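# Retract a sealant gun's rod by pressing its thumb plate

## Task

Draw the sealant gun's rod back as far as it will go. The rod only slides back while the little thumb plate on it, just behind the handle, is held pushed toward the front of the gun. The gun must never enter or cross above the marked areas around either arm's base, or the attempt fails. When finished, the gun must lie on the table and not on anything else, and the result must hold without the robot supporting it. Release the gun, move the grippers away, and declare that you are done; skipping that declaration fails the task.

## Robot and tools

Robot: two six-joint arms, left_arm and right_arm, each ending in a two-finger parallel gripper. The left_arm sits on the +y side. The names do not describe sides of any camera image. Base root poses in the scene frame: left_arm at (-0.011, +0.332, 0) m with quat_wxyz (+0.998, 0, 0, +0.066); right_arm at (+0.032, -0.368, 0) m with quat_wxyz (+1.000, 0, 0, -0.010). The areas marked around these bases are off limits to the gun.

Scene frame: origin on the tabletop midway between the arms, +z up, +x reaching out across the table. Gripper fingers extend along the gripper's own +z and close along its y. The reported end_effector_position is the point between the finger pads, roughly 1 cm short of the fingertips; it can be somewhat wrong, especially when the arm is stretched far.

Tool execute_actions, argument "actions": a list holding zero or one item. An empty list only reports the current state. A wait item is {"steps": N}, N up to 300 control steps (each 1/30 s); it commands nothing and returns once N steps have passed since the previous result, your reply time included. A motion item is {"rows": [...], "steps": N}, N from 1 to 15 (default 15). Every row is applied for one step; if there are fewer rows than steps, the last one repeats. Optional "pictures" (true/false) controls whether camera images come back. A refused call moves nothing.

Each row is a single list of 14 numbers covering both arms, each in [-1, 1], even if one arm stays still: left_arm waist, shoulder, elbow, wrist pitch, wrist yaw, wrist roll, opening; then the same seven for right_arm. The six joint numbers are offsets, not targets: they are measured from that arm's joint angles shown in the most recent result that printed them (before any such result, and for later calls inside one reply, from where the arm is when the action begins). They are not relative to the previous row. Scale: 1.0 equals 1.202 rad for waist, 1.258 for shoulder, 1.238 for elbow, 2.073 for wrist pitch, 2.022 for wrist yaw and for wrist roll. Joint ranges (rad): waist -2.618 to 3.054, shoulder 0.000 to 3.142, elbow 0.000 to 3.142, wrist pitch -1.571 to 1.571, wrist yaw -1.571 to 1.571, wrist roll -2.094 to 2.094. A request more than 0.036 rad beyond an end is refused; true ends may differ by up to 0.036 rad, and overshoots are clipped, sometimes reported as "joint sent to its limit" (possibly about an earlier action). The opening number is absolute, not an offset: +1 fully open, -1 closed.

Motion is speed-limited: per step each joint's target stays within a lead of its measured angle (0.202 rad waist, 0.258 shoulder, 0.238 elbow, 0.573 wrist pitch, 0.522 wrist yaw and roll), and targets are scaled back if they would move the gripper more than 70 mm from where it is. Arms keep heading to the last target while you think or wait, until motion nearly stops or a step is HELD. Sending zeros is not idling: it pulls the arm back to the reference angles. Arms can sag under zero offsets, so to hold a posture send offsets back to the desired angles in a reply's first call and zeros afterwards, increasing the correction if a joint still lags.

Results: a state line per arm (left_arm: … | right_arm: …) with end_effector_position in metres and end_effector_quat_wxyz. Joint positions and Joint velocities give, per arm, the six joints (rad, rad/s) then finger-pad gap (m, m/s; 0.094 m is fully open). grip_measured is the measured opening on the command scale; each gripper reads off by up to about 1 mm consistently. To hold something, command about 0.03 below grip_measured for a firm grip, less for a lighter one. Pad force is about 50 to 62 N; thin parts under about 2 mm get less. "joint command not followed" means a clearance check altered or blocked joint targets; HELD marks steps where your row was not fully sent. MOTOR HOT appears from 75 °C; at 90 °C the arm is stopped for 10 s, and at 100 °C it goes limp and falls (OVER-TEMPERATURE FAULT). Holding loads heats motors, even during thinking.

Cameras: cam_high, cam_low, cam_left_wrist, cam_right_wrist, each 504x504. zoom_image takes "camera" (one of those names) and "region" [x0, y0, x1, y1] in pixels from the top-left corner, at most 504 by 504, and gives a closer look at the latest image. read_manual (optional "section", default "licences") only returns licence text. finished_scene takes "scene", the current scene's number, ends it irreversibly and reports success; call it once the gun is released and the arms are clear. Replying without a tool call ends everything.

Avoid: dropping or knocking anything off the table, the gun resting on other objects or entering base zones, arms colliding or pressing on each other, hard slams or very hard pushes, and long heavy holds. Loose objects may occasionally be nudged by outside pushes. Smooth, economical motion is preferred.

Each tool is called after "Request:" as name(argument=value, ...), one argument or row to a line, values as JSON.

## Session

Request:
execute_actions(
  actions=[],
)

Scene clock: 0.00 s of 4050.00 s.
left_arm: end_effector_position=(+0.4121, +0.5894, +0.1370) grip_measured=+1.000 end_effector_quat_wxyz=(+0.280, -0.537, +0.769, +0.203) | right_arm: end_effector_position=(+0.3912, -0.0132, +0.3232) grip_measured=+1.000 end_effector_quat_wxyz=(+0.054, +0.278, +0.868, +0.409)
Joint positions: left_arm=[ 0.232  1.991  1.649 -0.727 -0.521 -0.718  0.094] | right_arm=[ 0.677  1.931  2.207 -1.055 -0.349  1.423  0.094]
Joint velocities: left_arm=[ 0.022  0.002 -0.012 -0.022 -0.066 -0.066  0.   ] | right_arm=[-0.007 -0.007  0.007 -0.051 -0.022  0.037  0.   ]

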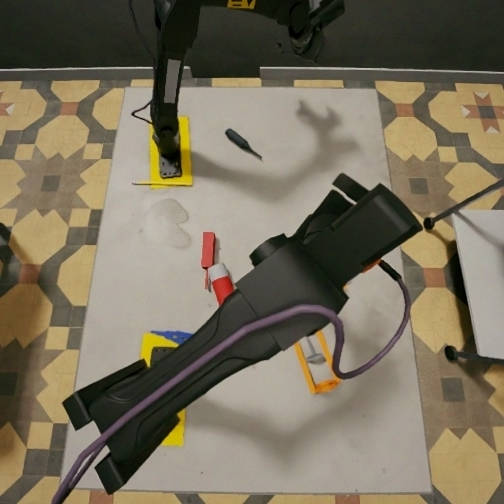

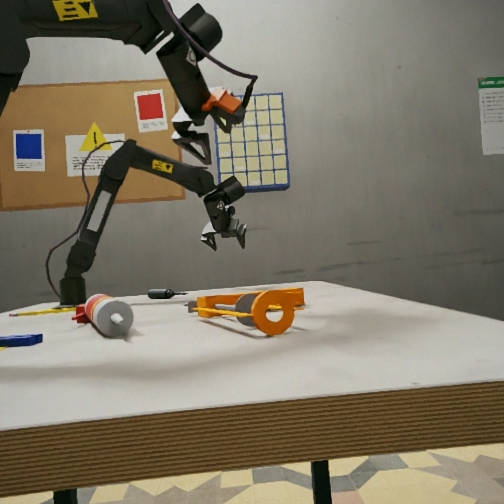

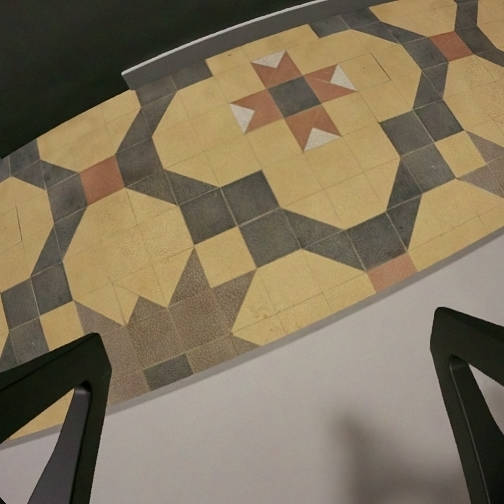

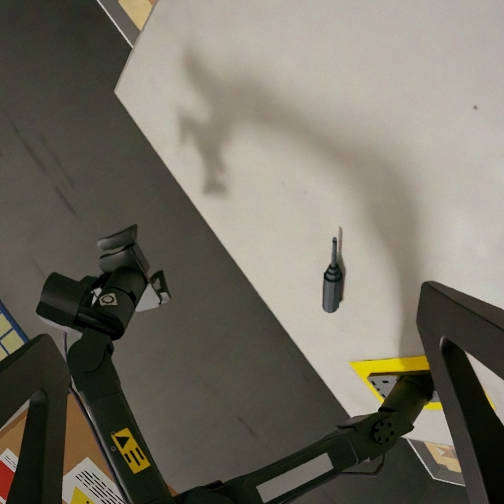

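Gun faces the other way now; I'll swing the right arm away for a view.

Request:
execute_actions(
  actions=[
    {"rows":[[0,0,0,0,0.25,0.35,1,-1,-0.4,-0.6,0,0.17,-0.7,1]],"steps":15},
  ],
  pictures=false,
)

Request:
execute_actions(
  actions=[
    {"steps":40},
  ],
)

Request:
zoom_image(
  camera="cam_high",
  region=[200,220,400,420],
)

Scene clock: 6.30 s of 4050.00 s.
left_arm: end_effector_position=(+0.4514, +0.5188, +0.1157) grip_measured=+1.000 end_effector_quat_wxyz=(+0.242, -0.205, +0.947, +0.059) | right_arm: end_effector_position=(+0.4015, -0.3329, +0.2708) grip_measured=+1.000 end_effector_quat_wxyz=(+0.299, +0.201, +0.925, +0.119)
Joint positions: left_arm=[ 0.235  1.993  1.649 -0.725 -0.041 -0.048  0.094] | right_arm=[ 0.083  1.434  1.55  -1.033 -0.063  0.512  0.094]
Joint velocities: left_arm=[ 0.012  0.002  0.002 -0.037  0.139  0.256  0.   ] | right_arm=[-1.609  0.007 -0.847 -0.11   0.168 -2.396  0.   ]
Steps of this call (steps 1 to 90: nothing new was sent; then 2.80 s passed at rest; steps 91 to 105: all 15 steps of this action). Readings (joint positions):
91: left_arm=[0.234 1.991 1.649 -0.727 -0.462 -0.650] | right_arm=[0.671 1.916 2.185 -1.043 -0.331 1.387]
92: left_arm=[0.236 1.991 1.649 -0.725 -0.373 -0.551] | right_arm=[0.658 1.886 2.137 -1.036 -0.303 1.334]
94: left_arm=[0.235 1.993 1.649 -0.725 -0.242 -0.367] | right_arm=[0.604 1.815 2.045 -1.039 -0.249 1.230]
98: left_arm=[0.235 1.993 1.649 -0.725 -0.109 -0.160] | right_arm=[0.443 1.641 1.856 -1.035 -0.158 1.003]
105: the state above

Scene clock: 7.63 s of 4050.00 s.
left_arm: end_effector_position=(+0.4524, +0.5162, +0.1156) grip_measured=+1.000 end_effector_quat_wxyz=(+0.242, -0.189, +0.950, +0.055) | right_arm: end_effector_position=(+0.3389, -0.5584, +0.2352) grip_measured=+1.000 end_effector_quat_wxyz=(+0.263, +0.272, +0.923, -0.074)
Joint positions: left_arm=[ 0.235  1.993  1.649 -0.725 -0.025 -0.019  0.094] | right_arm=[-0.536  1.446  1.47  -1.041  0.001  0.016  0.094]
Joint velocities: left_arm=[-0.017  0.007 -0.002 -0.037 -0.007  0.066  0.   ] | right_arm=[-0.007 -0.002 -0.012  0.022  0.022  0.007  0.   ]
Steps of this call (steps 1 to 40: the robot went on to your last target). Readings (joint positions):
1: left_arm=[0.235 1.993 1.649 -0.725 -0.037 -0.042] | right_arm=[0.024 1.435 1.523 -1.034 -0.055 0.426]
2: left_arm=[0.235 1.993 1.649 -0.725 -0.035 -0.038] | right_arm=[-0.040 1.437 1.500 -1.036 -0.049 0.347]
4: left_arm=[0.235 1.993 1.649 -0.725 -0.031 -0.031] | right_arm=[-0.176 1.444 1.475 -1.041 -0.037 0.228]
8: left_arm=[0.235 1.993 1.649 -0.725 -0.027 -0.024] | right_arm=[-0.454 1.446 1.470 -1.040 -0.018 0.102]
40: the state above

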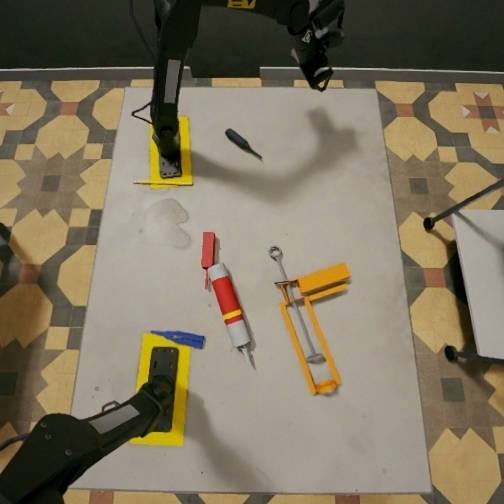

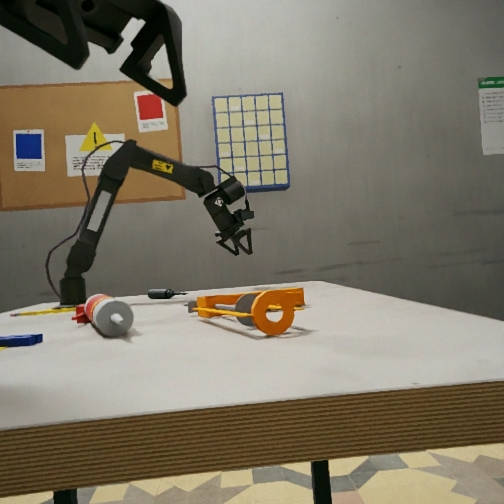

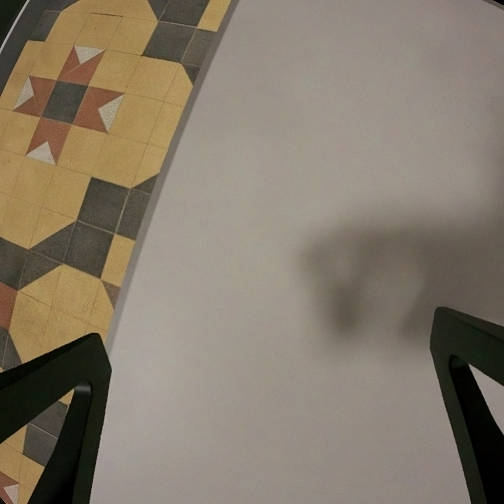

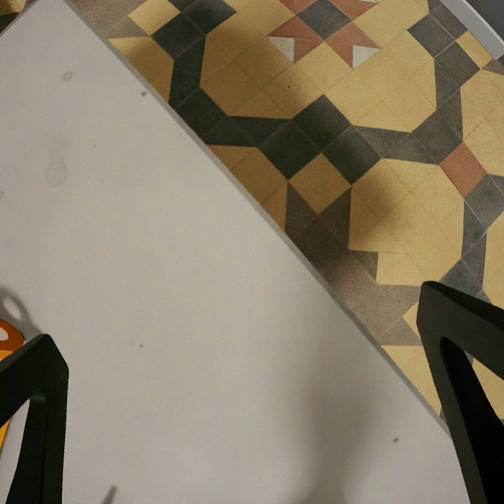

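Region (200, 220, 400, 420) of cam_high's 504x504 image, scaled by 2.520, with more detail than that image has.

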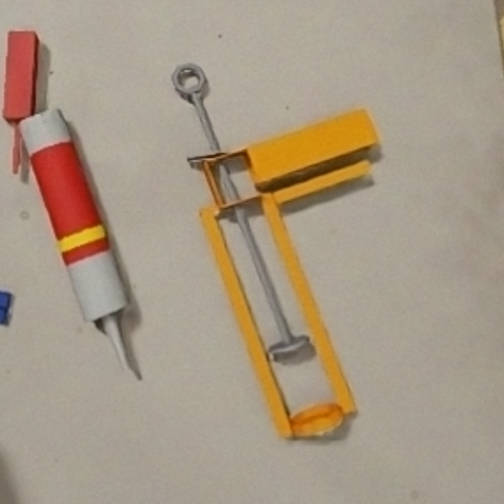

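Request:
execute_actions(
  actions=[
    {"rows":[[-0.94,-0.25,-0.5,0.6,0,0,0.4,1,0.35,0.4,-0.024,0,0.84,1]],"steps":15},
  ],
  pictures=false,
)

Request:
execute_actions(
  actions=[
    {"steps":12},
  ],
  pictures=false,
)

Scene clock: 40.13 s of 4050.00 s.
left_arm: end_effector_position=(+0.4926, +0.2183, +0.1917) grip_measured=+0.403 end_effector_quat_wxyz=(+0.554, +0.080, +0.826, -0.058) | right_arm: end_effector_position=(+0.5038, -0.3195, +0.2081) grip_measured=+1.000 end_effector_quat_wxyz=(+0.210, +0.457, +0.854, +0.137)
Joint positions: left_arm=[-0.368  1.693  1.068  0.237 -0.032 -0.019  0.066] | right_arm=[ 0.125  1.914  1.907 -1.058  0.009  1.085  0.094]
Joint velocities: left_arm=[-1.438  0.007 -0.31   1.106 -0.007 -0.022 -0.001] | right_arm=[ 1.468 -0.012  0.154  0.037  0.022  2.117  0.   ]
From where the robot then was, a joint's target lay farther than a number of 1.0 reaches, so one or more steps of this call were cut to that.
Steps of this call (steps 1 to 15: the robot went on to your last target; steps 16 to 90: nothing new was sent; then 29.00 s passed at rest; steps 91 to 105: all 15 steps of this action). Readings (joint positions):
91: left_arm=[0.227 1.978 1.626 -0.685 -0.029 -0.019] | right_arm=[-0.521 1.468 1.496 -1.065 0.008 0.069]
92: left_arm=[0.214 1.949 1.578 -0.623 -0.034 -0.019] | right_arm=[-0.490 1.515 1.556 -1.090 0.014 0.145]
94: left_arm=[0.162 1.877 1.487 -0.518 -0.036 -0.019] | right_arm=[-0.404 1.631 1.673 -1.082 0.015 0.281]
98: left_arm=[-0.002 1.738 1.298 -0.225 -0.037 -0.019] | right_arm=[-0.229 1.842 1.858 -1.064 0.014 0.566]
105: the state above

Scene clock: 40.53 s of 4050.00 s.
left_arm: end_effector_position=(+0.3655, -0.0419, +0.2442) grip_measured=+0.403 end_effector_quat_wxyz=(+0.599, +0.282, +0.706, -0.251) | right_arm: end_effector_position=(+0.4009, -0.0675, +0.2132) grip_measured=+1.000 end_effector_quat_wxyz=(+0.098, +0.444, +0.859, +0.236)
Joint positions: left_arm=[-0.921  1.693  1.056  0.48  -0.011 -0.019  0.066] | right_arm=[ 0.698  1.914  1.922 -1.062 -0.012  1.635  0.094]
Joint velocities: left_arm=[-0.31  -0.007 -0.002  0.198  0.11  -0.007 -0.   ] | right_arm=[ 0.447  0.007 -0.007 -0.037 -0.154  0.491  0.   ]
Steps of this call (steps 1 to 12: the robot went on to your last target). Readings (joint positions):
1: left_arm=[-0.419 1.693 1.060 0.271 -0.032 -0.019] | right_arm=[0.177 1.914 1.912 -1.058 0.008 1.158]
2: left_arm=[-0.470 1.693 1.057 0.301 -0.031 -0.019] | right_arm=[0.229 1.914 1.917 -1.058 0.007 1.232]
4: left_arm=[-0.572 1.693 1.056 0.356 -0.031 -0.019] | right_arm=[0.335 1.914 1.921 -1.058 0.006 1.363]
8: left_arm=[-0.782 1.693 1.056 0.433 -0.030 -0.019] | right_arm=[0.548 1.914 1.922 -1.058 0.003 1.532]
12: the state above

Request:
execute_actions(
  actions=[
    {"rows":[[0.025,0,-0.3,0.2,0,0,0.4,0,0,0,0,0,0,1],[0.025,0,-0.52,0.33,0,0,0.4,0,0,0,0,0,0,1],[0.025,0,-0.52,0.33,0,0,0.4,0,0,0,0,0,0,1],[0.025,0,-0.52,0.33,0,0,0.4,0,0,0,0,0,0,1],[0.025,0,-0.52,0.33,0,0,0.4,0,0,0,0,0,0,1],[0.025,0,-0.52,0.33,0,0,0.4,0,0,0,0,0,0,1],[0.025,0,-0.52,0.33,0,0,0.4,0,0,0,0,0,0,1],[0.025,0.1,-0.52,0.33,0,0,0.4,0.027,0.1,0.035,-0.014,0,0.04,1],[0.025,0.187,-0.52,0.33,0,0,0.4,0.027,0.248,0.035,-0.014,0,0.04,1]],"steps":15},
  ],
  pictures=false,
)

Request:
execute_actions(
  actions=[
    {"steps":20},
  ],
)

Scene clock: 52.07 s of 4050.00 s.
left_arm: end_effector_position=(+0.2859, +0.0505, +0.0123) grip_measured=+0.403 end_effector_quat_wxyz=(+0.493, +0.306, +0.790, -0.197) | right_arm: end_effector_position=(+0.4095, -0.0499, +0.0933) grip_measured=+1.000 end_effector_quat_wxyz=(+0.046, +0.474, +0.870, +0.128)
Joint positions: left_arm=[-0.902  1.95   0.41   1.087 -0.017 -0.019  0.066] | right_arm=[ 0.716  2.199  1.96  -1.06  -0.009  1.695  0.094]
Joint velocities: left_arm=[ 0.007  0.002 -0.032  0.11  -0.007  0.007  0.001] | right_arm=[ 0.081  1.263 -0.017 -0.11   0.022  0.139  0.   ]
Steps of this call (steps 1 to 30: the robot went on to your last target; steps 31 to 90: nothing new was sent; then 8.03 s passed at rest; steps 91 to 105: all 15 steps of this action). Readings (joint positions):
91: left_arm=[-0.902 1.693 1.027 0.563 -0.017 -0.019] | right_arm=[0.671 1.914 1.922 -1.073 -0.006 1.699]
92: left_arm=[-0.902 1.686 0.964 0.680 -0.017 -0.019] | right_arm=[0.674 1.914 1.922 -1.072 -0.006 1.688]
94: left_arm=[-0.902 1.684 0.822 0.873 -0.017 -0.019] | right_arm=[0.680 1.914 1.922 -1.070 -0.007 1.673]
98: left_arm=[-0.902 1.697 0.523 1.047 -0.017 -0.019] | right_arm=[0.692 1.926 1.929 -1.073 -0.009 1.665]
105: the state above

Scene clock: 52.73 s of 4050.00 s.
left_arm: end_effector_position=(+0.2909, +0.0456, +0.0290) grip_measured=+0.403 end_effector_quat_wxyz=(+0.519, +0.299, +0.773, -0.209) | right_arm: end_effector_position=(+0.4008, -0.0530, +0.0716) grip_measured=+1.000 end_effector_quat_wxyz=(+0.032, +0.480, +0.871, +0.097)
Joint positions: left_arm=[-0.902  1.944  0.41   1.151 -0.017 -0.019  0.066] | right_arm=[ 0.722  2.237  1.951 -1.081 -0.01   1.709  0.094]
Joint velocities: left_arm=[-0.002 -0.007 -0.017  0.007 -0.022 -0.007 -0.   ] | right_arm=[ 0.007  0.002  0.002 -0.022  0.007 -0.051  0.   ]
Steps of this call (steps 1 to 20: the robot went on to your last target). Readings (joint positions):
1: left_arm=[-0.902 1.950 0.410 1.095 -0.017 -0.019] | right_arm=[0.718 2.237 1.960 -1.062 -0.009 1.698]
2: left_arm=[-0.902 1.948 0.410 1.108 -0.017 -0.019] | right_arm=[0.720 2.264 1.959 -1.066 -0.010 1.701]
4: left_arm=[-0.902 1.945 0.410 1.125 -0.017 -0.019] | right_arm=[0.722 2.285 1.952 -1.075 -0.010 1.704]
8: left_arm=[-0.902 1.944 0.410 1.143 -0.017 -0.019] | right_arm=[0.722 2.261 1.951 -1.081 -0.010 1.707]
20: the state above

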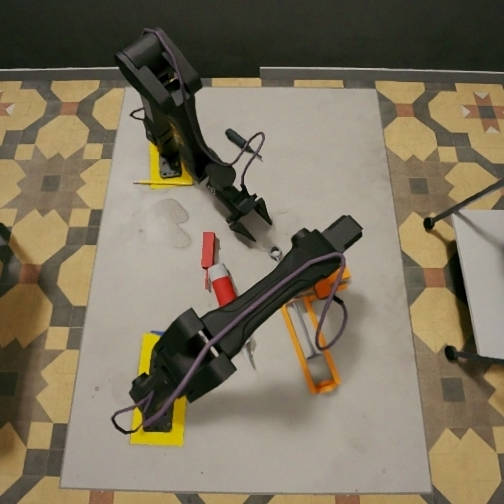

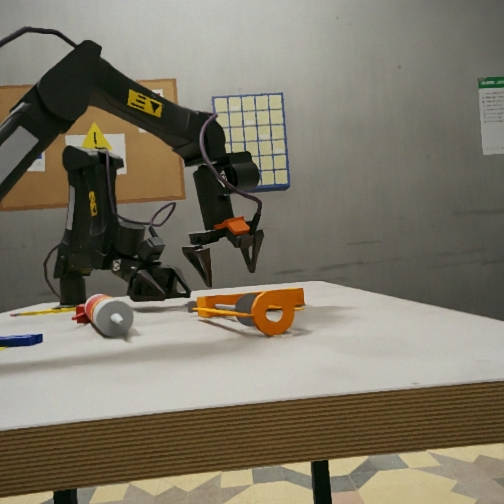

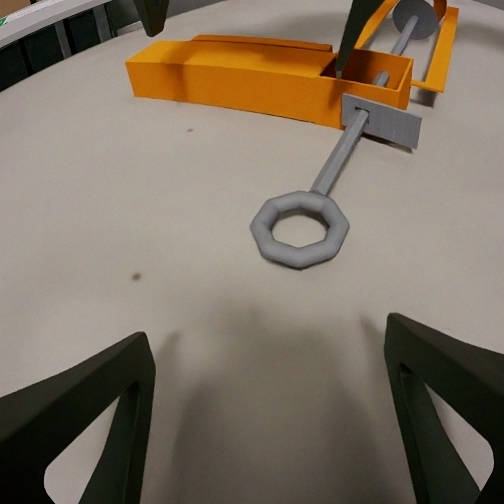

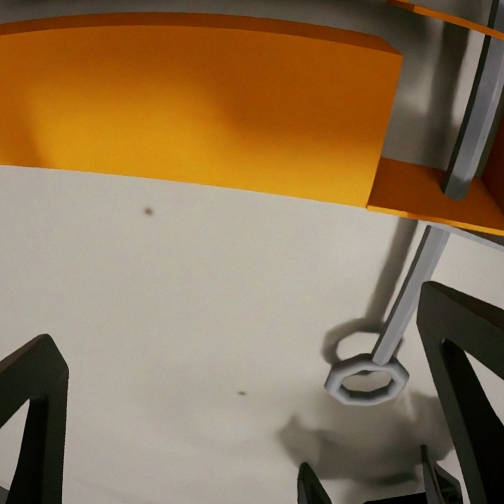

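Request:
execute_actions(
  actions=[
    {"rows":[[-0.033,0.04,0.08,-0.01,0,0,0.4,0,0,0,0,0,0,1],[-0.033,0.04,0.08,-0.01,0,0,0.4,0,0,0,0,0,0,1],[-0.033,0.095,0.16,-0.015,0,0,0.4,0,0,0,0,0,0,1],[-0.033,0.095,0.16,-0.015,0,0,0.4,0,0,0,0,0,0,1],[-0.033,0.151,0.237,-0.025,0,0,0.4,0,0,0,0,0,0,1]],"steps":15},
  ],
)

Scene clock: 61.47 s of 4050.00 s.
left_arm: end_effector_position=(+0.3316, -0.0149, +0.0318) grip_measured=+0.403 end_effector_quat_wxyz=(+0.543, +0.303, +0.750, -0.228) | right_arm: end_effector_position=(+0.4008, -0.0530, +0.0716) grip_measured=+1.000 end_effector_quat_wxyz=(+0.032, +0.480, +0.871, +0.097)
Joint positions: left_arm=[-0.934  2.125  0.687  1.126 -0.018 -0.019  0.066] | right_arm=[ 0.722  2.237  1.951 -1.081 -0.01   1.709  0.094]
Joint velocities: left_arm=[ 0.022 -0.002  0.012 -0.022  0.022 -0.051  0.   ] | right_arm=[ 0.002 -0.007  0.012  0.007  0.051 -0.051  0.   ]
Steps of this call (steps 1 to 15: the robot went on to your last target; steps 16 to 90: nothing new was sent; then 5.23 s passed at rest; steps 91 to 105: all 15 steps of this action). Readings (joint positions):
91: left_arm=[-0.905 1.948 0.417 1.150 -0.018 -0.019] | right_arm=[0.722 2.237 1.951 -1.081 -0.010 1.709]
92: left_arm=[-0.911 1.961 0.436 1.148 -0.018 -0.019] | right_arm=[0.722 2.237 1.951 -1.081 -0.010 1.709]
94: left_arm=[-0.926 2.012 0.510 1.144 -0.018 -0.019] | right_arm=[0.722 2.237 1.951 -1.081 -0.010 1.709]
98: left_arm=[-0.934 2.120 0.677 1.133 -0.018 -0.019] | right_arm=[0.722 2.237 1.951 -1.081 -0.010 1.709]
105: the state above

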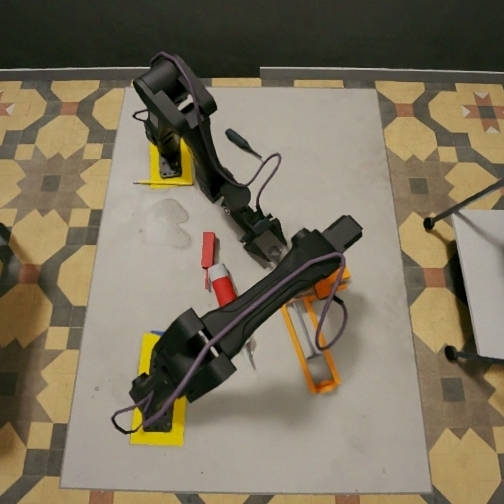

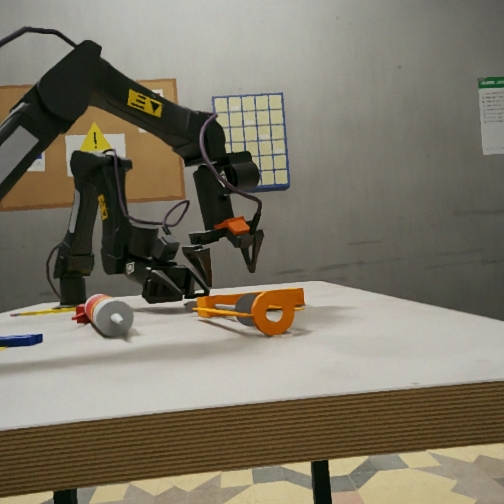

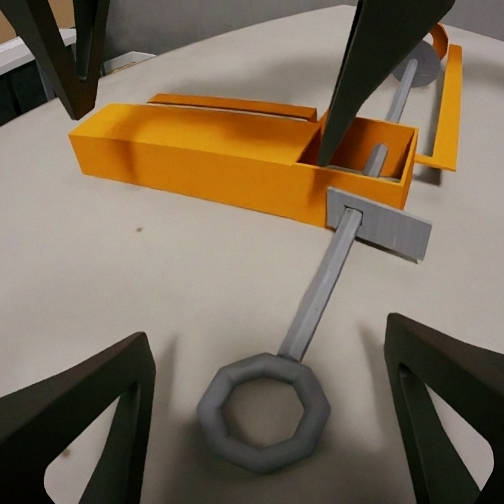

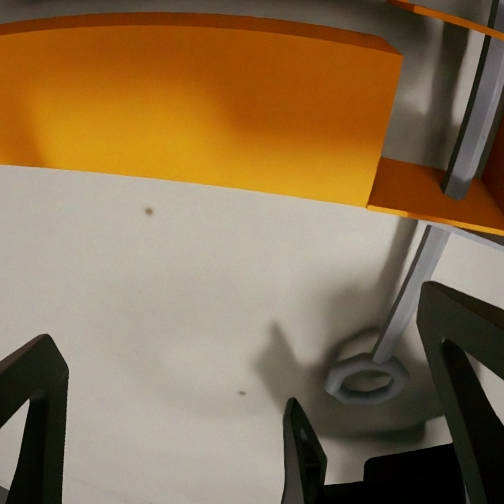

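Request:
execute_actions(
  actions=[
    {"rows":[[0,0.024,0.008,-0.01,0,0,0.4,0,0,0,0,0,0,1],[0,0.024,0.008,-0.01,0,0,0.4,0,0,0,0,0,0,1],[0,0.024,0.008,-0.01,0,0,0.4,0,0,0,0,0,0,1],[0,0.024,0.008,-0.01,0,0,0.4,0,0,0,0,0,0,1],[0,0.024,0.008,-0.01,0,0,0.4,0,0,0,0,0,0,1],[0,0.024,0.008,-0.01,0,0,0.4,0,0,0,0,0,0,1],[0,0.024,0.008,-0.01,0,0,0.4,0,0,0,0,0,0,1],[0,0.024,0.008,-0.01,0,0,-0.5,0,0,0,0,0,0,1]],"steps":15},
  ],
)

Scene clock: 69.83 s of 4050.00 s.
left_arm: end_effector_position=(+0.3302, -0.0128, +0.0202) grip_measured=-0.234 end_effector_quat_wxyz=(+0.533, +0.305, +0.757, -0.223) | right_arm: end_effector_position=(+0.4008, -0.0530, +0.0716) grip_measured=+1.000 end_effector_quat_wxyz=(+0.032, +0.480, +0.871, +0.097)
Joint positions: left_arm=[-0.934  2.148  0.687  1.121 -0.021 -0.02   0.036] | right_arm=[ 0.722  2.237  1.951 -1.081 -0.01   1.709  0.094]
Joint velocities: left_arm=[ 0.002 -0.002 -0.012  0.051  0.022  0.007 -0.001] | right_arm=[ 0.002  0.002 -0.007  0.051 -0.007 -0.007  0.   ]
Steps of this call (steps 1 to 15: the robot went on to your last target; steps 16 to 90: nothing new was sent; then 4.87 s passed at rest; steps 91 to 105: all 15 steps of this action). Readings (joint positions):
91: left_arm=[-0.934 2.127 0.687 1.123 -0.018 -0.019] | right_arm=[0.722 2.237 1.951 -1.081 -0.010 1.709]
92: left_arm=[-0.934 2.130 0.687 1.123 -0.018 -0.019] | right_arm=[0.722 2.237 1.951 -1.081 -0.010 1.709]
94: left_arm=[-0.934 2.140 0.687 1.123 -0.018 -0.019] | right_arm=[0.722 2.237 1.951 -1.081 -0.010 1.709]
98: left_arm=[-0.934 2.148 0.687 1.121 -0.018 -0.019] | right_arm=[0.722 2.237 1.951 -1.081 -0.010 1.709]
105: the state above

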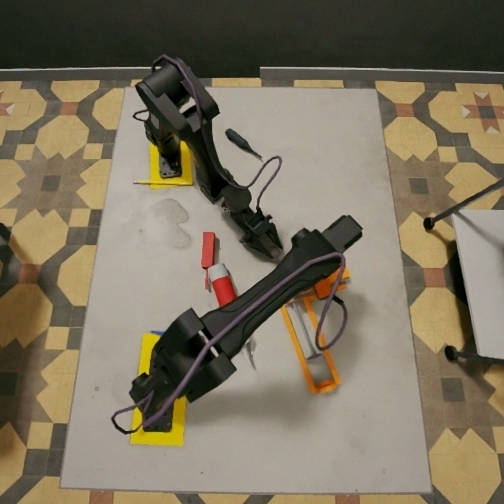

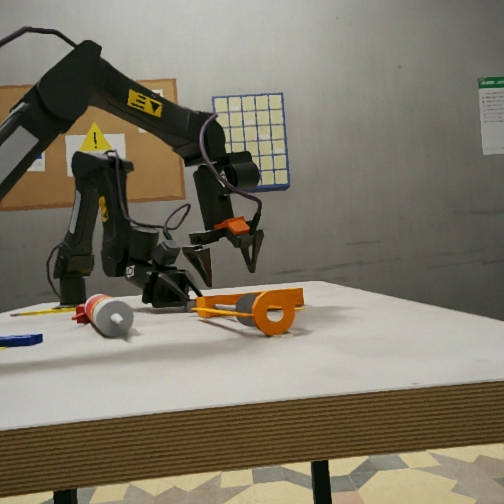

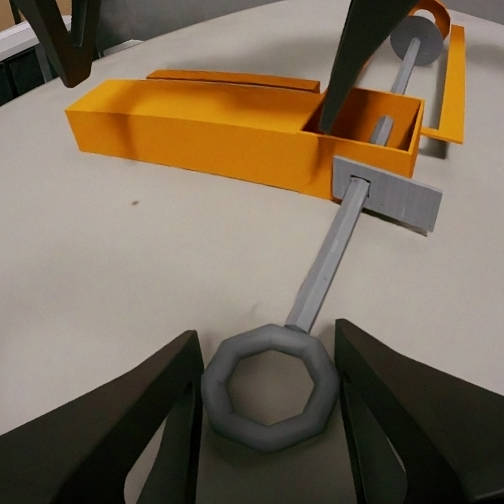

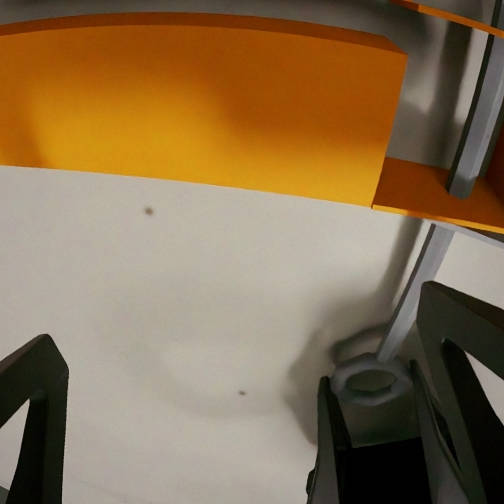

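Request:
execute_actions(
  actions=[
    {"rows":[[0,0,0,0,0,0,-0.5,0.005,-0.035,-0.06,0.014,0,0,1],[0,0,0,0,0,0,-0.5,0.005,-0.035,-0.06,0.014,0,0,1],[0,0,0,0,0,0,-0.5,0.011,-0.07,-0.12,0.028,0,0,1],[0,0,0,0,0,0,-0.5,0.011,-0.07,-0.12,0.028,0,0,1],[0,0,0,0,0,0,-0.5,0.017,-0.107,-0.178,0.042,0,0,1]],"steps":15},
  ],
)

Scene clock: 80.93 s of 4050.00 s.
left_arm: end_effector_position=(+0.3302, -0.0128, +0.0202) grip_measured=-0.234 end_effector_quat_wxyz=(+0.533, +0.305, +0.757, -0.223) | right_arm: end_effector_position=(+0.3748, -0.0689, +0.0660) grip_measured=+1.000 end_effector_quat_wxyz=(+0.029, +0.476, +0.874, +0.091)
Joint positions: left_arm=[-0.934  2.148  0.687  1.121 -0.021 -0.02   0.036] | right_arm=[ 0.732  2.122  1.748 -1.006 -0.01   1.709  0.094]
Joint velocities: left_arm=[-0.017 -0.002  0.007  0.022 -0.007 -0.022  0.001] | right_arm=[ 0.012 -0.012 -0.002  0.022 -0.022  0.007  0.   ]
Steps of this call (steps 1 to 15: the robot went on to your last target; steps 16 to 90: nothing new was sent; then 7.60 s passed at rest; steps 91 to 105: all 15 steps of this action). Readings (joint positions):
91: left_arm=[-0.934 2.148 0.687 1.121 -0.021 -0.020] | right_arm=[0.722 2.232 1.942 -1.073 -0.010 1.709]
92: left_arm=[-0.934 2.148 0.687 1.121 -0.021 -0.020] | right_arm=[0.722 2.224 1.925 -1.064 -0.010 1.709]
94: left_arm=[-0.934 2.148 0.687 1.121 -0.021 -0.020] | right_arm=[0.722 2.195 1.864 -1.044 -0.010 1.709]
98: left_arm=[-0.934 2.148 0.687 1.121 -0.021 -0.020] | right_arm=[0.727 2.131 1.753 -1.027 -0.010 1.709]
105: the state above

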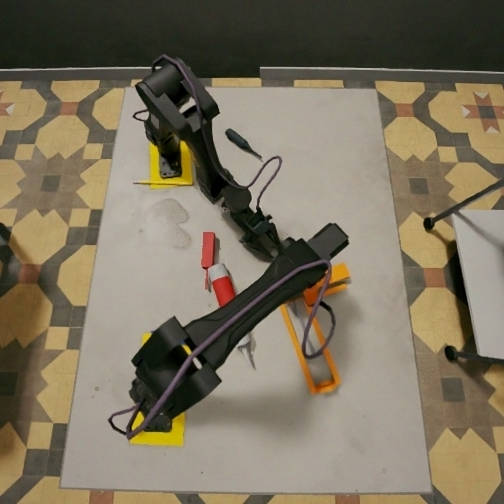

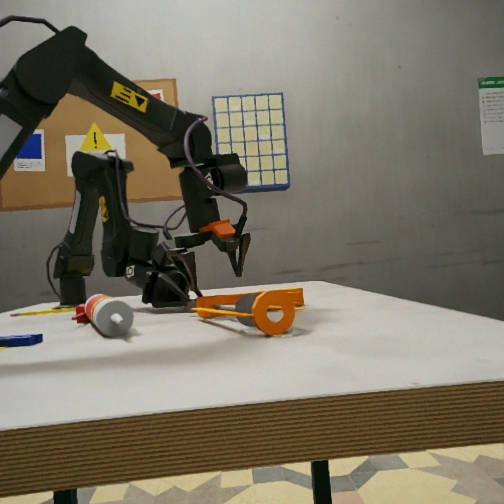

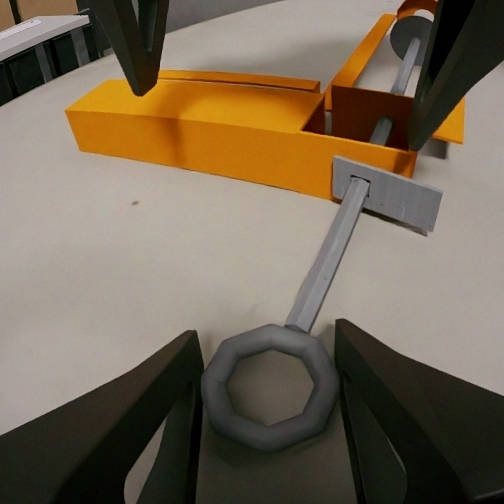

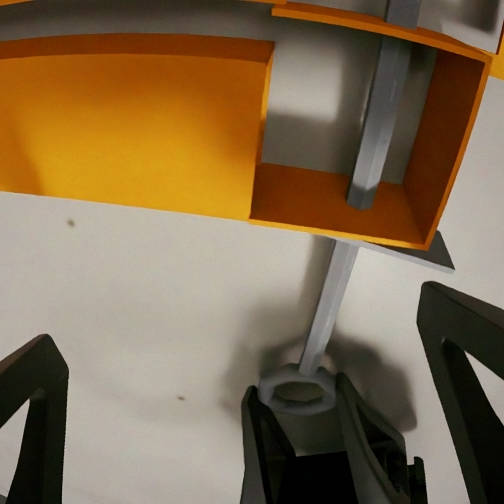

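Request:
execute_actions(
  actions=[
    {"rows":[[0,0,0,0,0,0,-0.5,0.02,0,0,0,0,0,1],[0,0,0,0,0,0,-0.5,0.02,0,0,0,0,0,1],[0,0,0,0,0,0,-0.5,0.02,0,0,0,0,0,1],[0,0,0,0,0,0,-0.5,0.02,0.002,-0.04,0.025,0,0,1],[0,0,0,0,0,0,-0.5,0.02,0.002,-0.04,0.025,0,0,1],[0,0,0,0,0,0,-0.5,0.02,0.004,-0.075,0.05,0,0,1],[0,0,0,0,0,0,-0.5,0.02,0.004,-0.075,0.05,0,0,1],[0,0,0,0,0,0,-0.5,0.02,0.007,-0.105,0.075,0,0,1]],"steps":15},
  ],
)

Scene clock: 90.03 s of 4050.00 s.
left_arm: end_effector_position=(+0.3319, -0.0138, +0.0256) grip_measured=-0.497 end_effector_quat_wxyz=(+0.542, +0.302, +0.751, -0.225) | right_arm: end_effector_position=(+0.3720, -0.0621, +0.0505) grip_measured=+1.000 end_effector_quat_wxyz=(+0.033, +0.468, +0.876, +0.107)
Joint positions: left_arm=[-0.934  2.148  0.687  1.144 -0.024 -0.02   0.024] | right_arm=[ 0.747  2.111  1.663 -0.898 -0.012  1.709  0.094]
Joint velocities: left_arm=[ 0.012 -0.002 -0.017 -0.051 -0.051 -0.007  0.001] | right_arm=[-0.002 -0.002 -0.027  0.095 -0.007 -0.037  0.   ]
Steps of this call (steps 1 to 15: the robot went on to your last target; steps 16 to 90: nothing new was sent; then 5.60 s passed at rest; steps 91 to 105: all 15 steps of this action). Readings (joint positions):
91: left_arm=[-0.934 2.148 0.687 1.121 -0.021 -0.020] | right_arm=[0.733 2.122 1.748 -0.999 -0.010 1.709]
92: left_arm=[-0.934 2.148 0.687 1.121 -0.021 -0.020] | right_arm=[0.734 2.122 1.748 -0.999 -0.010 1.709]
94: left_arm=[-0.934 2.148 0.687 1.121 -0.021 -0.020] | right_arm=[0.739 2.122 1.743 -0.993 -0.010 1.709]
98: left_arm=[-0.934 2.148 0.687 1.121 -0.021 -0.020] | right_arm=[0.747 2.122 1.686 -0.934 -0.010 1.709]
105: the state above

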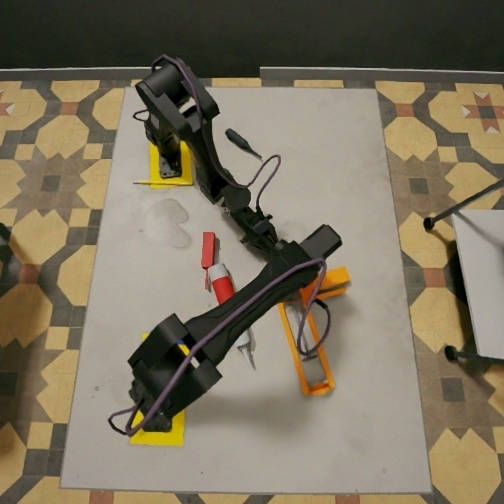

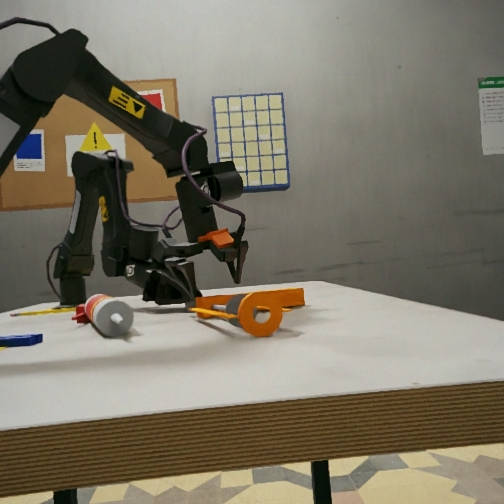

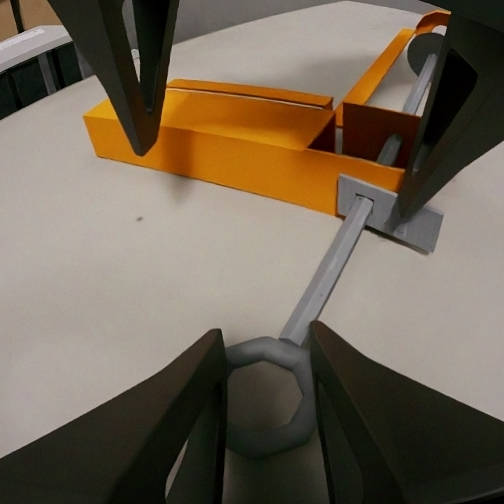

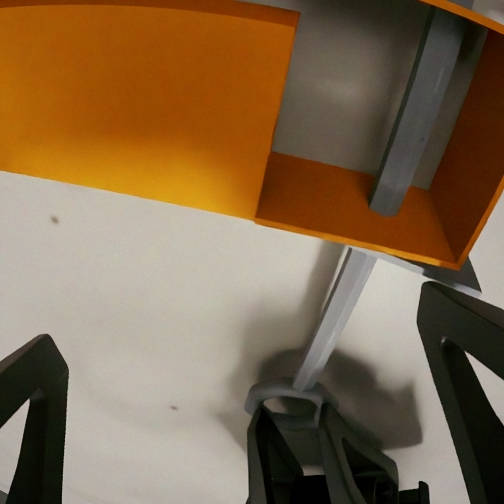

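Request:
execute_actions(
  actions=[
    {"rows":[[0,0,0,0,0,0,0.4,0,0,0,0,0,0,1],[0,0,0,0,0,0,0.4,0,0,0,0,0,0,1],[0,0,0,0,0,0,0.4,0,0,0,0,0,0,1],[0,0,0,0,0,0,0.4,0,0,0,0,0,0,1],[0,0.03,0,-0.025,0,0,0.4,0,0,0,0,0,0,1]],"steps":15},
  ],
)

Scene clock: 101.17 s of 4050.00 s.
left_arm: end_effector_position=(+0.3296, -0.0113, +0.0116) grip_measured=+0.397 end_effector_quat_wxyz=(+0.529, +0.307, +0.760, -0.218) | right_arm: end_effector_position=(+0.3720, -0.0621, +0.0512) grip_measured=+1.000 end_effector_quat_wxyz=(+0.033, +0.468, +0.876, +0.108)
Joint positions: left_arm=[-0.934  2.172  0.687  1.133 -0.024 -0.016  0.066] | right_arm=[ 0.747  2.11   1.663 -0.898 -0.012  1.709  0.094]
Joint velocities: left_arm=[-0.002  0.007  0.007 -0.051  0.051  0.022 -0.   ] | right_arm=[-0.002  0.002 -0.002  0.007 -0.051  0.037  0.   ]
Steps of this call (steps 1 to 15: the robot went on to your last target; steps 16 to 90: nothing new was sent; then 7.63 s passed at rest; steps 91 to 105: all 15 steps of this action). Readings (joint positions):
91: left_arm=[-0.934 2.148 0.687 1.146 -0.024 -0.020] | right_arm=[0.747 2.110 1.663 -0.898 -0.012 1.709]
92: left_arm=[-0.934 2.148 0.687 1.146 -0.024 -0.020] | right_arm=[0.747 2.110 1.663 -0.898 -0.012 1.709]
94: left_arm=[-0.934 2.148 0.687 1.146 -0.024 -0.020] | right_arm=[0.747 2.110 1.663 -0.898 -0.012 1.709]
98: left_arm=[-0.934 2.167 0.687 1.136 -0.024 -0.020] | right_arm=[0.747 2.110 1.663 -0.898 -0.012 1.709]
105: the state above

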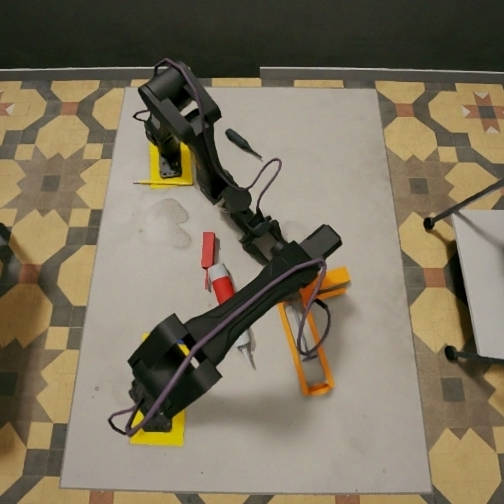

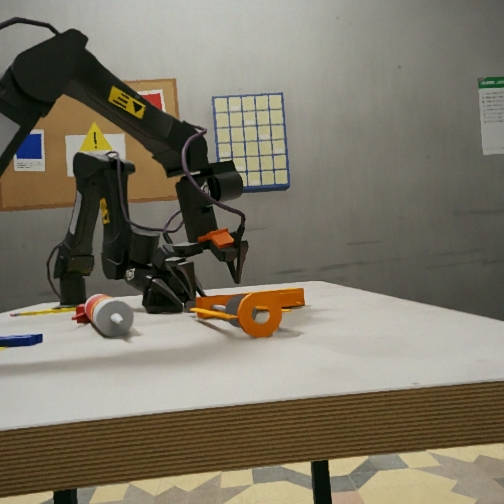

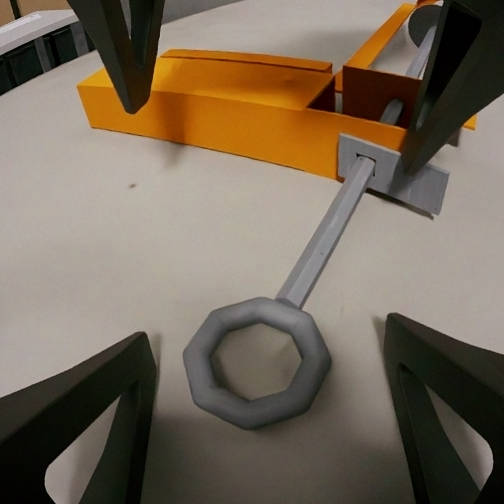

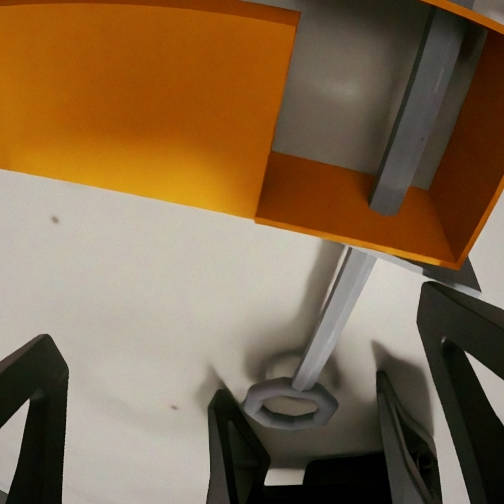

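Request:
execute_actions(
  actions=[
    {"rows":[[0,0,0,0,0,0,0.1,0.01,0,0,0,0,0,1],[0,0,0,0,0,0,-0.1,0.02,0,0,0,0,0,1],[0,0,0,0,0,0,-0.3,0.02,0,0,0,0,0,1],[0,0,0,0,0,0,-0.5,0.02,0,0,0,0,0,1],[0,0,0,0,0,0,-0.5,0.02,0,0,0,0,0,1],[0,0,0,0,0,0,-0.5,0.02,0,0,0,0,0,1],[0,0,0,0,0,0,-0.5,0.02,0.004,-0.03,0.02,0,0,1],[0,0,0,0,0,0,-0.5,0.02,0.004,-0.03,0.02,0,0,1],[0,0,0,0,0,0,-0.5,0.02,0.008,-0.06,0.04,0,0,1]],"steps":15},
  ],
)

Scene clock: 107.83 s of 4050.00 s.
left_arm: end_effector_position=(+0.3301, -0.0110, +0.0119) grip_measured=-0.230 end_effector_quat_wxyz=(+0.530, +0.306, +0.760, -0.218) | right_arm: end_effector_position=(+0.3666, -0.0533, +0.0376) grip_measured=+1.000 end_effector_quat_wxyz=(+0.031, +0.460, +0.880, +0.117)
Joint positions: left_arm=[-0.934  2.172  0.687  1.135 -0.027 -0.017  0.036] | right_arm=[ 0.765  2.115  1.611 -0.824 -0.021  1.711  0.094]
Joint velocities: left_arm=[-0.002 -0.007 -0.002  0.022 -0.007  0.022 -0.001] | right_arm=[-0.007 -0.002 -0.022  0.051 -0.037  0.007  0.   ]
Steps of this call (steps 1 to 15: the robot went on to your last target; steps 16 to 90: nothing new was sent; then 3.17 s passed at rest; steps 91 to 105: all 15 steps of this action). Readings (joint positions):
91: left_arm=[-0.934 2.172 0.687 1.134 -0.024 -0.016] | right_arm=[0.747 2.110 1.663 -0.898 -0.012 1.709]
92: left_arm=[-0.934 2.172 0.687 1.135 -0.024 -0.016] | right_arm=[0.748 2.110 1.663 -0.898 -0.012 1.709]
94: left_arm=[-0.934 2.172 0.687 1.135 -0.028 -0.017] | right_arm=[0.751 2.110 1.663 -0.898 -0.011 1.709]
98: left_arm=[-0.934 2.172 0.687 1.135 -0.028 -0.018] | right_arm=[0.760 2.111 1.657 -0.886 -0.011 1.709]
105: the state above

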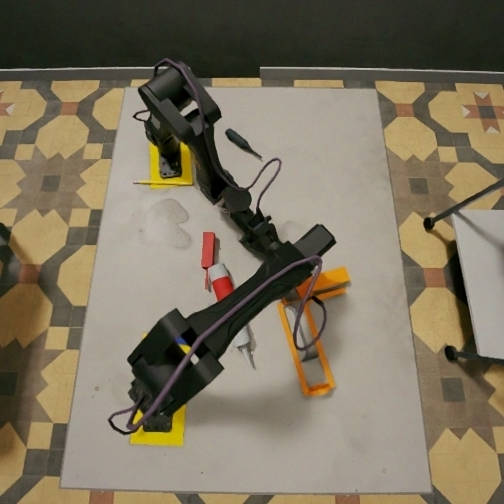

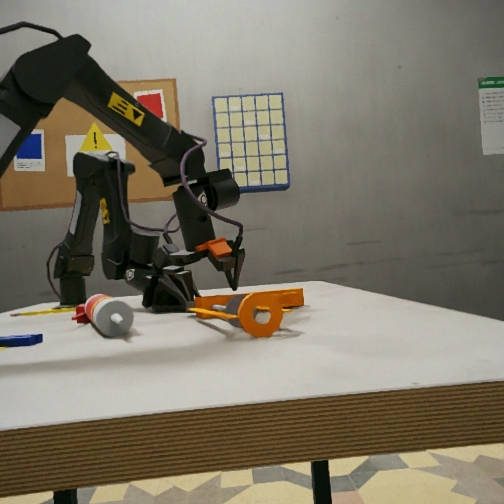

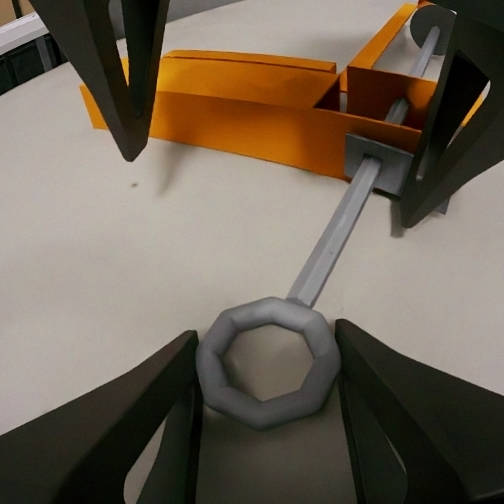

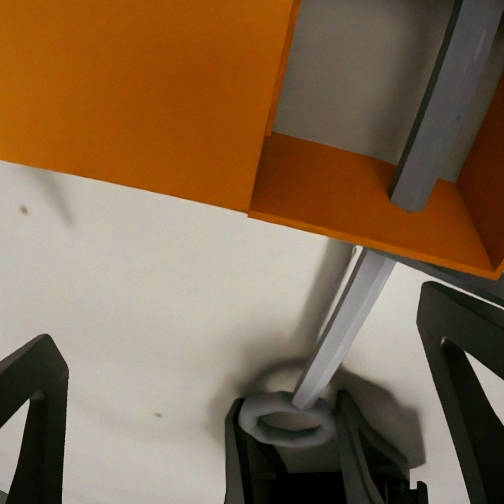

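Request:
execute_actions(
  actions=[
    {"rows":[[0,0,0,0,0,0,-0.5,0,0,-0.015,0.012,0,0,1],[0,0,0,0,0,0,-0.5,0,0,-0.03,0.02,0,0,1],[0,0,0,0,0,0,-0.5,0,0,-0.03,0.02,0,0,1],[0,0,0,0,0,0,-0.5,-0.03,0,-0.03,0.02,0.02,0,1],[0,0,0,0,0,0,-0.5,-0.03,0,-0.03,0.02,0.02,0,1],[0,0,0,0,0,0,-0.5,-0.06,0,-0.03,0.02,0.04,0,1],[0,0,0,0,0,0,-0.5,-0.06,0,-0.03,0.02,0.04,0,1],[0,0,0,0,0,0,-0.5,-0.09,0,-0.03,0.02,0.06,0,1],[0,0,0,0,0,0,-0.5,-0.09,0,-0.03,0.02,0.06,0,1],[0,0,0,0,0,0,-0.5,-0.12,0,-0.03,0.02,0.08,0,1]],"steps":15},
  ],
)

Scene clock: 116.00 s of 4050.00 s.
left_arm: end_effector_position=(+0.3311, -0.0123, +0.0122) grip_measured=-0.230 end_effector_quat_wxyz=(+0.530, +0.304, +0.760, -0.219) | right_arm: end_effector_position=(+0.3857, -0.0617, +0.0379) grip_measured=+1.000 end_effector_quat_wxyz=(+0.016, +0.503, +0.852, +0.144)
Joint positions: left_arm=[-0.934  2.176  0.693  1.135 -0.026 -0.021  0.036] | right_arm=[ 0.707  2.114  1.598 -0.773 -0.068  1.763  0.094]
Joint velocities: left_arm=[ 0.002 -0.002 -0.017  0.007  0.051 -0.037 -0.   ] | right_arm=[-0.032 -0.002 -0.007  0.007 -0.051  0.007  0.   ]
Steps of this call (steps 1 to 15: the robot went on to your last target; steps 16 to 90: nothing new was sent; then 4.67 s passed at rest; steps 91 to 105: all 15 steps of this action). Readings (joint positions):
91: left_arm=[-0.934 2.172 0.687 1.135 -0.027 -0.018] | right_arm=[0.765 2.115 1.609 -0.817 -0.021 1.711]
92: left_arm=[-0.934 2.172 0.687 1.135 -0.027 -0.019] | right_arm=[0.765 2.115 1.607 -0.812 -0.021 1.711]
94: left_arm=[-0.934 2.172 0.687 1.135 -0.027 -0.019] | right_arm=[0.764 2.115 1.600 -0.800 -0.020 1.712]
98: left_arm=[-0.934 2.172 0.687 1.135 -0.027 -0.019] | right_arm=[0.744 2.115 1.598 -0.776 -0.021 1.723]
105: the state above

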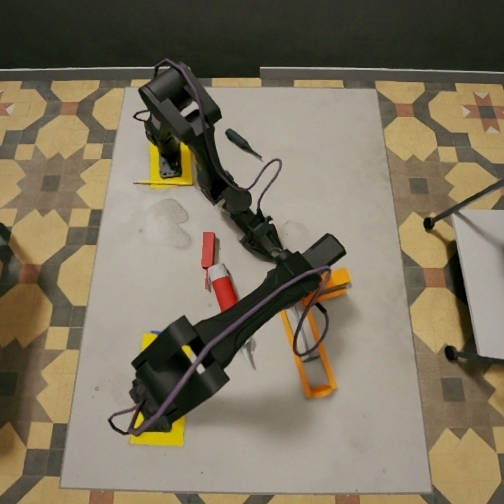

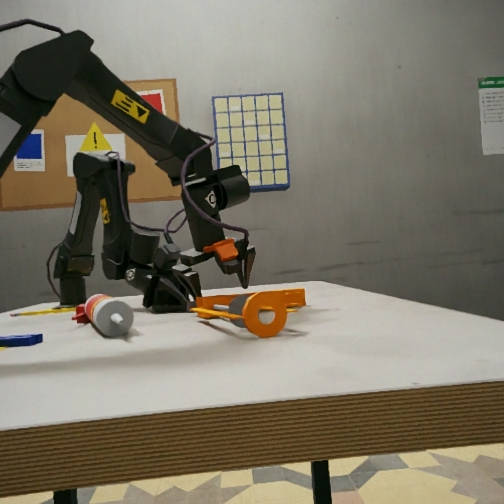

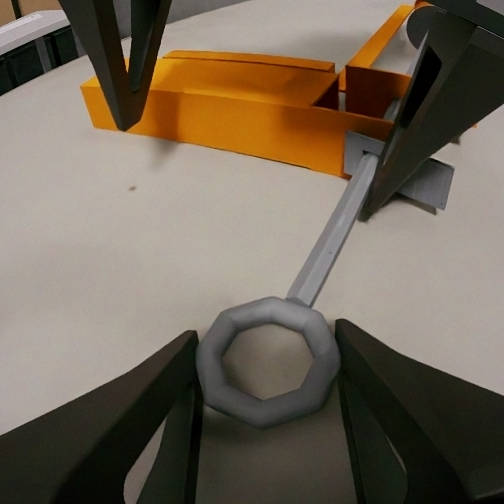

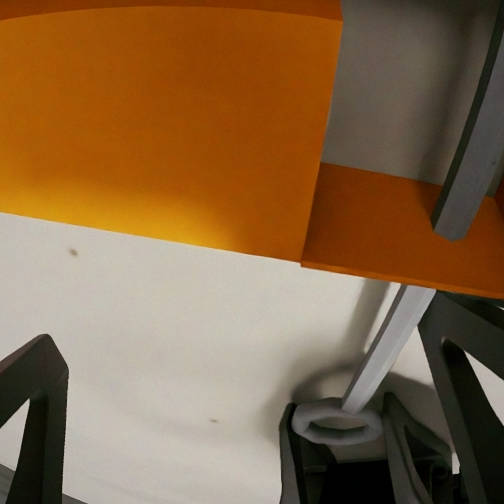

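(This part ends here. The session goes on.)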